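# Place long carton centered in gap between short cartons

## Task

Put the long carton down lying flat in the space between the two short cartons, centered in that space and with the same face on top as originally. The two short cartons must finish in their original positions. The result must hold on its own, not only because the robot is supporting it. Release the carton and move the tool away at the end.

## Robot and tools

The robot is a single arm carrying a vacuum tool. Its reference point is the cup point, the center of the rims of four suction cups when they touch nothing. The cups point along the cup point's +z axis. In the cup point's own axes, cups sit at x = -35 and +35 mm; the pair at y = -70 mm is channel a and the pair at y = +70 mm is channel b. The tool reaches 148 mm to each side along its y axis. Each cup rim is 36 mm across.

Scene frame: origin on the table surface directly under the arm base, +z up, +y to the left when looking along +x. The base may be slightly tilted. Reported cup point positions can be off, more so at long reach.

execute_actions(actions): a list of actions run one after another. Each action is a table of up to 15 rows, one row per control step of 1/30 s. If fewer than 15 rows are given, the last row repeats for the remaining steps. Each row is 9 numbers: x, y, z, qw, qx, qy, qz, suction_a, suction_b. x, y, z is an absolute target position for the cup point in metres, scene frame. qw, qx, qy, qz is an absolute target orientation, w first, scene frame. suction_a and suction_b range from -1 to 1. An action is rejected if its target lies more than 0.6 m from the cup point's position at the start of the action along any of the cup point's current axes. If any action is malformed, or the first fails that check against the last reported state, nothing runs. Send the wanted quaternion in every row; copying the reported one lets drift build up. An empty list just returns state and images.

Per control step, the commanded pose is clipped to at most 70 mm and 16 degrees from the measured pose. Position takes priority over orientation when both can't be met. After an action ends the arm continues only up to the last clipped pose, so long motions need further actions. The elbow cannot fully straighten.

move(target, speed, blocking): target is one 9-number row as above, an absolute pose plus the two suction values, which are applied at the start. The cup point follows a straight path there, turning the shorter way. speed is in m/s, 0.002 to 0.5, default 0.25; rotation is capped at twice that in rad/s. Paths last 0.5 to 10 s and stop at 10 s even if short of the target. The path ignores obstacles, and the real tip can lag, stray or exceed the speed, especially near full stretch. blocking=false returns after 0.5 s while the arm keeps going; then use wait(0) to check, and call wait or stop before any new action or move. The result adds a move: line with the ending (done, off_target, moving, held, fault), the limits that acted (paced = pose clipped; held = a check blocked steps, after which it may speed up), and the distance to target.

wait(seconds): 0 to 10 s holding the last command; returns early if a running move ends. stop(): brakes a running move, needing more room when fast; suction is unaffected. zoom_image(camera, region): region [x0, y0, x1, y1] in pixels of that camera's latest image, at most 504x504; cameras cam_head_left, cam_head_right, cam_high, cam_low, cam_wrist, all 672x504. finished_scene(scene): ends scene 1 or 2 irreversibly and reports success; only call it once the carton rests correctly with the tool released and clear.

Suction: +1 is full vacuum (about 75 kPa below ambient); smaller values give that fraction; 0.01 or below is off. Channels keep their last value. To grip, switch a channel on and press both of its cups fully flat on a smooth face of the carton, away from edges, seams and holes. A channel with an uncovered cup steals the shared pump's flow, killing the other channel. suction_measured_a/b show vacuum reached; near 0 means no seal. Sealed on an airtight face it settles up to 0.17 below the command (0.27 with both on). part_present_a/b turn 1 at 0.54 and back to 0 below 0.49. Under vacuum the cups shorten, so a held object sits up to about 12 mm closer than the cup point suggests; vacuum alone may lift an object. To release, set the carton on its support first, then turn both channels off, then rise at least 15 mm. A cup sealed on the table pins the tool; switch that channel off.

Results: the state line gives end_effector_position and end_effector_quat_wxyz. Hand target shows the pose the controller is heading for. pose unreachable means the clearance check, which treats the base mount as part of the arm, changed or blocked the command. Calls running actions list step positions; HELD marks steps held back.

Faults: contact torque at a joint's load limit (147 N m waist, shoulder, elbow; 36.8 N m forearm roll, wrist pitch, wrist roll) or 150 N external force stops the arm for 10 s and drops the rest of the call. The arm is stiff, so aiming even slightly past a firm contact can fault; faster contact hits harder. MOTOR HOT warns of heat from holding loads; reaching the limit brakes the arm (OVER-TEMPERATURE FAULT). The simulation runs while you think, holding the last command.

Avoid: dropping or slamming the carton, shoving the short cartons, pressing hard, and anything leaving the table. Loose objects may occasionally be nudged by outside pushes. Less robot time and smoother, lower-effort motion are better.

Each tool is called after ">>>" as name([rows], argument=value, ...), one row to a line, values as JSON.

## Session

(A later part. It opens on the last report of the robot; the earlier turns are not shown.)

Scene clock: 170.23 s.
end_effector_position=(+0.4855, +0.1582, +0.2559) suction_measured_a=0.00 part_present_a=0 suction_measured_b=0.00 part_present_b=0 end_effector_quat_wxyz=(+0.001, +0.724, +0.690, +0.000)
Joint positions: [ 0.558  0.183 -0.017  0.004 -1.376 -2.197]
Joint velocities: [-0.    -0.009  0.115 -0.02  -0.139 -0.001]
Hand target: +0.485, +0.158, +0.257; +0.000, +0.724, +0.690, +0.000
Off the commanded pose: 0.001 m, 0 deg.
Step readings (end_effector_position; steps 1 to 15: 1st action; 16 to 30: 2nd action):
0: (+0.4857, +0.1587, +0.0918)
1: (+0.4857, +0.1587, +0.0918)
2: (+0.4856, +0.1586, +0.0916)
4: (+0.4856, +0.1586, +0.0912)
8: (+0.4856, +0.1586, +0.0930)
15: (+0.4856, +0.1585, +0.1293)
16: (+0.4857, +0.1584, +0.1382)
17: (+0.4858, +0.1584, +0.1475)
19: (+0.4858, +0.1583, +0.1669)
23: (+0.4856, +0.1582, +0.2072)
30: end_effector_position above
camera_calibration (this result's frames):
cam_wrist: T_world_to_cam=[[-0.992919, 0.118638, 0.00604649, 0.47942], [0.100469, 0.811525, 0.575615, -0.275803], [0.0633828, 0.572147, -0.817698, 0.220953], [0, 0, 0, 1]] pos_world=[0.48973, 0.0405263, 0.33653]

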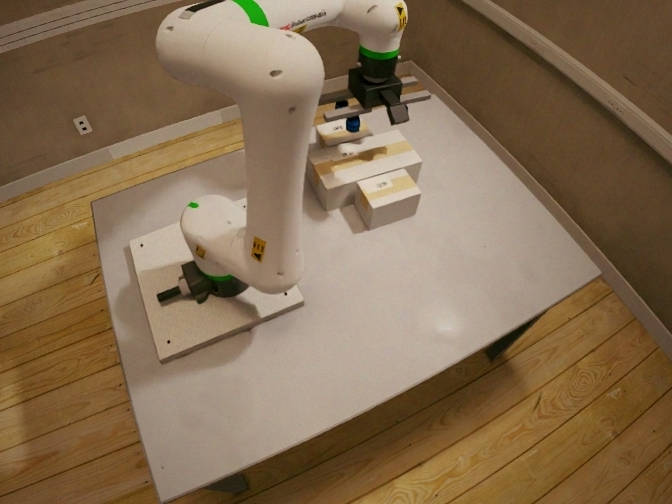

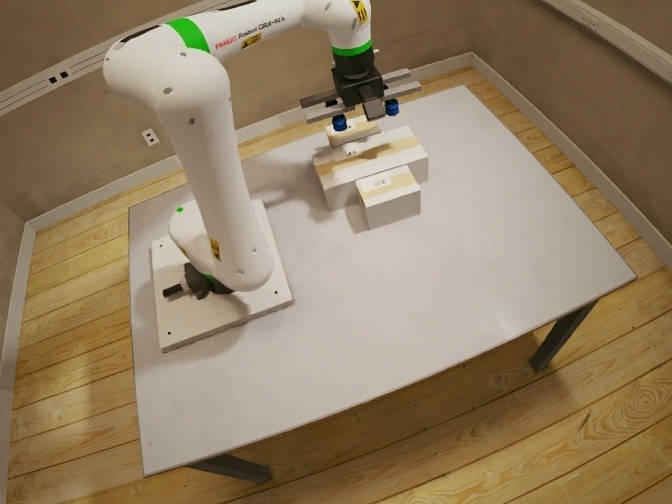

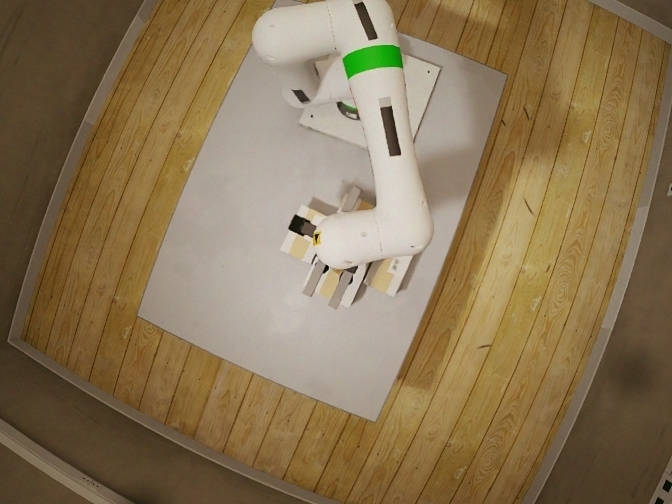

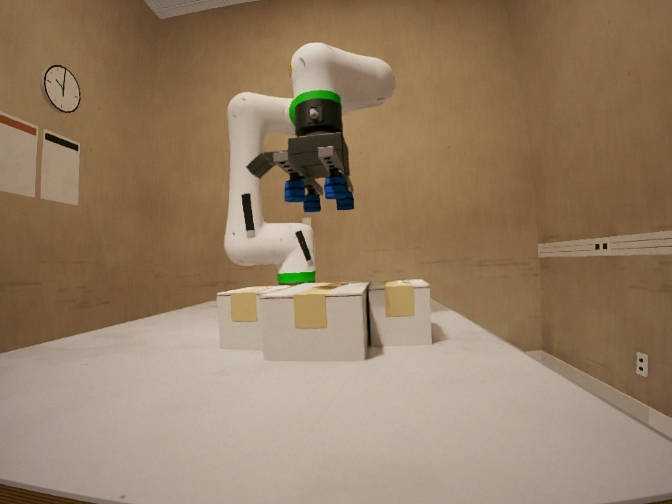

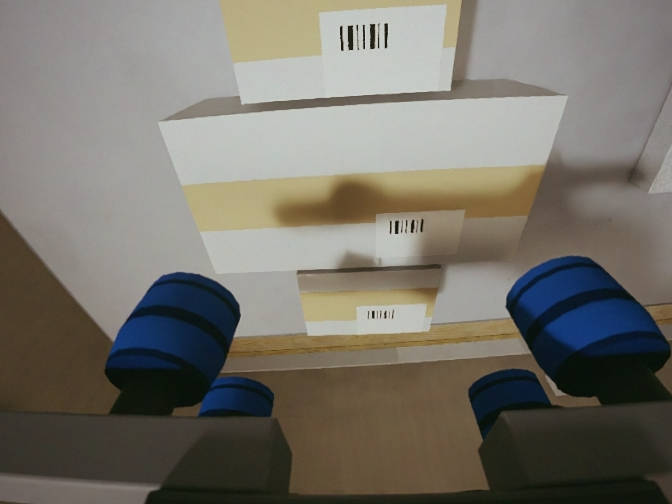

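>>> execute_actions(actions=[])

Scene clock: 172.00 s.
end_effector_position=(+0.4854, +0.1584, +0.2570) suction_measured_a=0.00 part_present_a=0 suction_measured_b=0.00 part_present_b=0 end_effector_quat_wxyz=(+0.000, +0.724, +0.690, +0.000)
Joint positions: [ 0.558  0.183 -0.014  0.003 -1.38  -2.196]
Joint velocities: [ 0.    -0.     0.    -0.001  0.001 -0.   ]
Hand target: +0.485, +0.158, +0.257; +0.000, +0.724, +0.690, +0.000
Off the commanded pose: 0.000 m, 0 deg.
camera_calibration (this result's frames):
cam_wrist: T_world_to_cam=[[-0.992932, 0.118482, 0.00693883, 0.479133], [0.100831, 0.811284, 0.575892, -0.276838], [0.0626035, 0.572521, -0.817497, 0.222071], [0, 0, 0, 1]] pos_world=[0.489758, 0.0406852, 0.337646]

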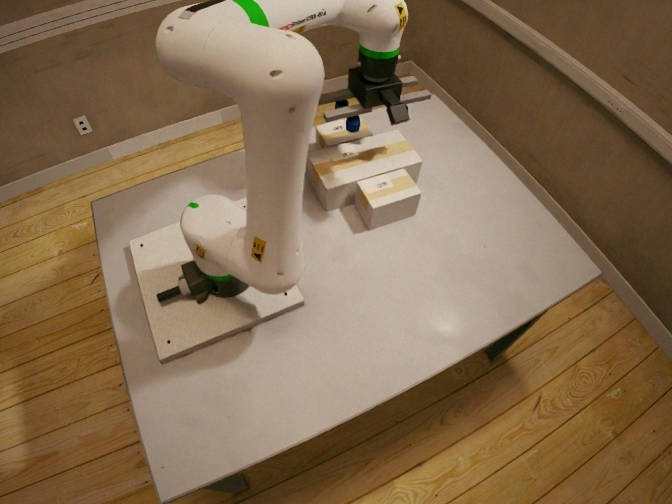

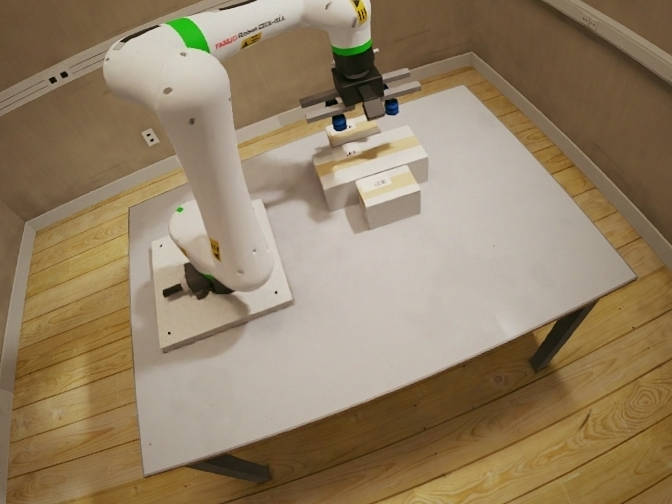

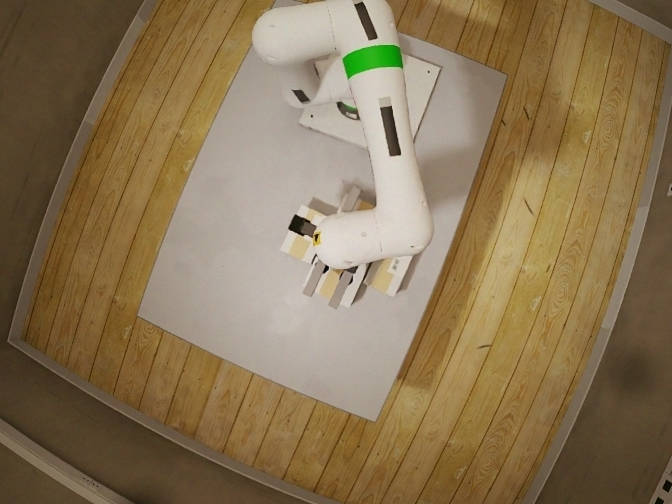

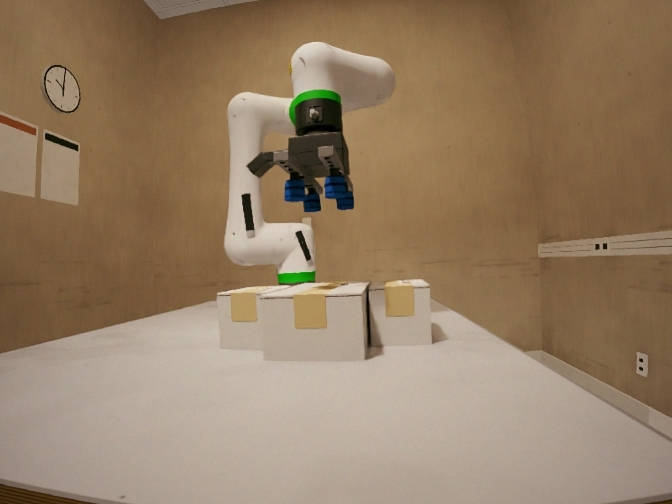

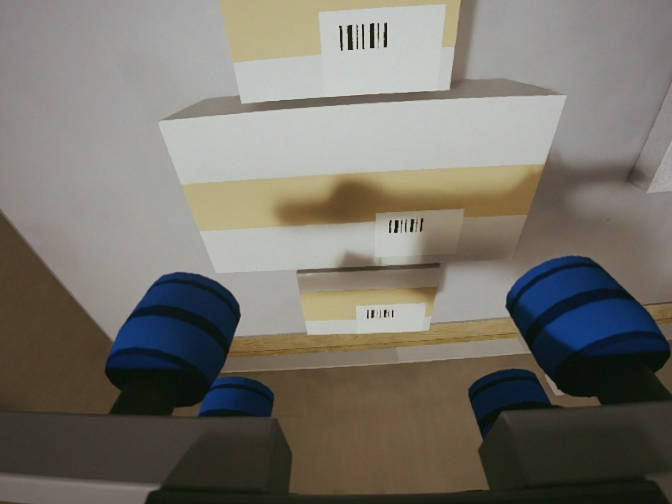

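>>> zoom_image(camera="cam_wrist", region=[140, 60, 600, 350])

>>> zoom_image(camera="cam_low", region=[200, 260, 450, 380])

Region (140, 60, 600, 350) of cam_wrist's 672x504 image, scaled by 1.096, with more detail than that image has; it fills the top 318 rows of this view, and the rest is white.

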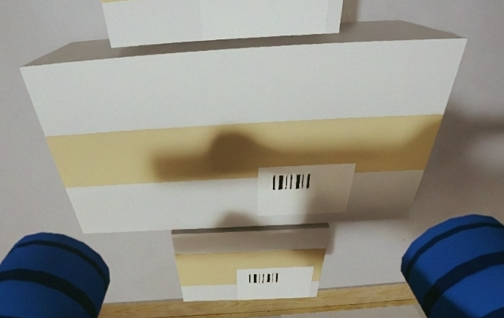

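Region (200, 260, 450, 380) of cam_low's 672x504 image, scaled by 2.016, with more detail than that image has; it fills the top 242 rows of this view, and the rest is white.

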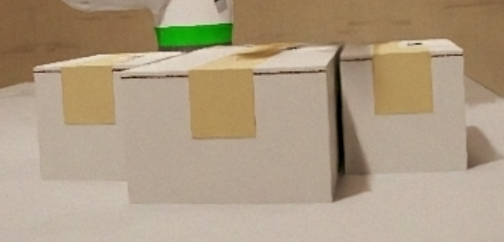

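>>> zoom_image(camera="cam_wrist", region=[310, 80, 370, 125])

>>> zoom_image(camera="cam_wrist", region=[310, 245, 370, 290])

Region (310, 80, 370, 125) of cam_wrist's 672x504 image, scaled by 8.400, with more detail than that image has; it fills the top 378 rows of this view, and the rest is white.

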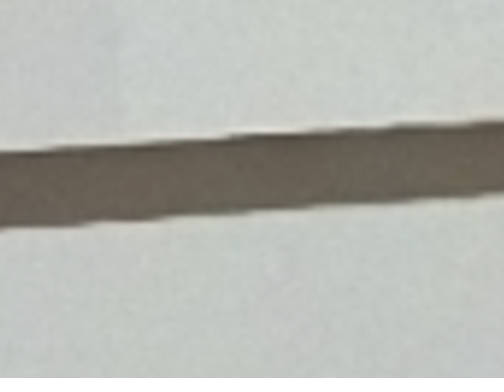

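Region (310, 245, 370, 290) of cam_wrist's 672x504 image, scaled by 8.400, with more detail than that image has; it fills the top 378 rows of this view, and the rest is white.

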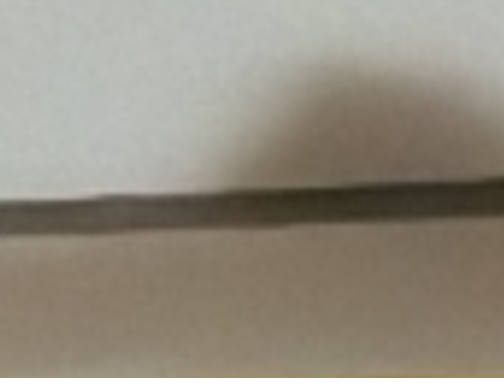

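>>> finished_scene(scene=2)

The scene is finished: the task was done.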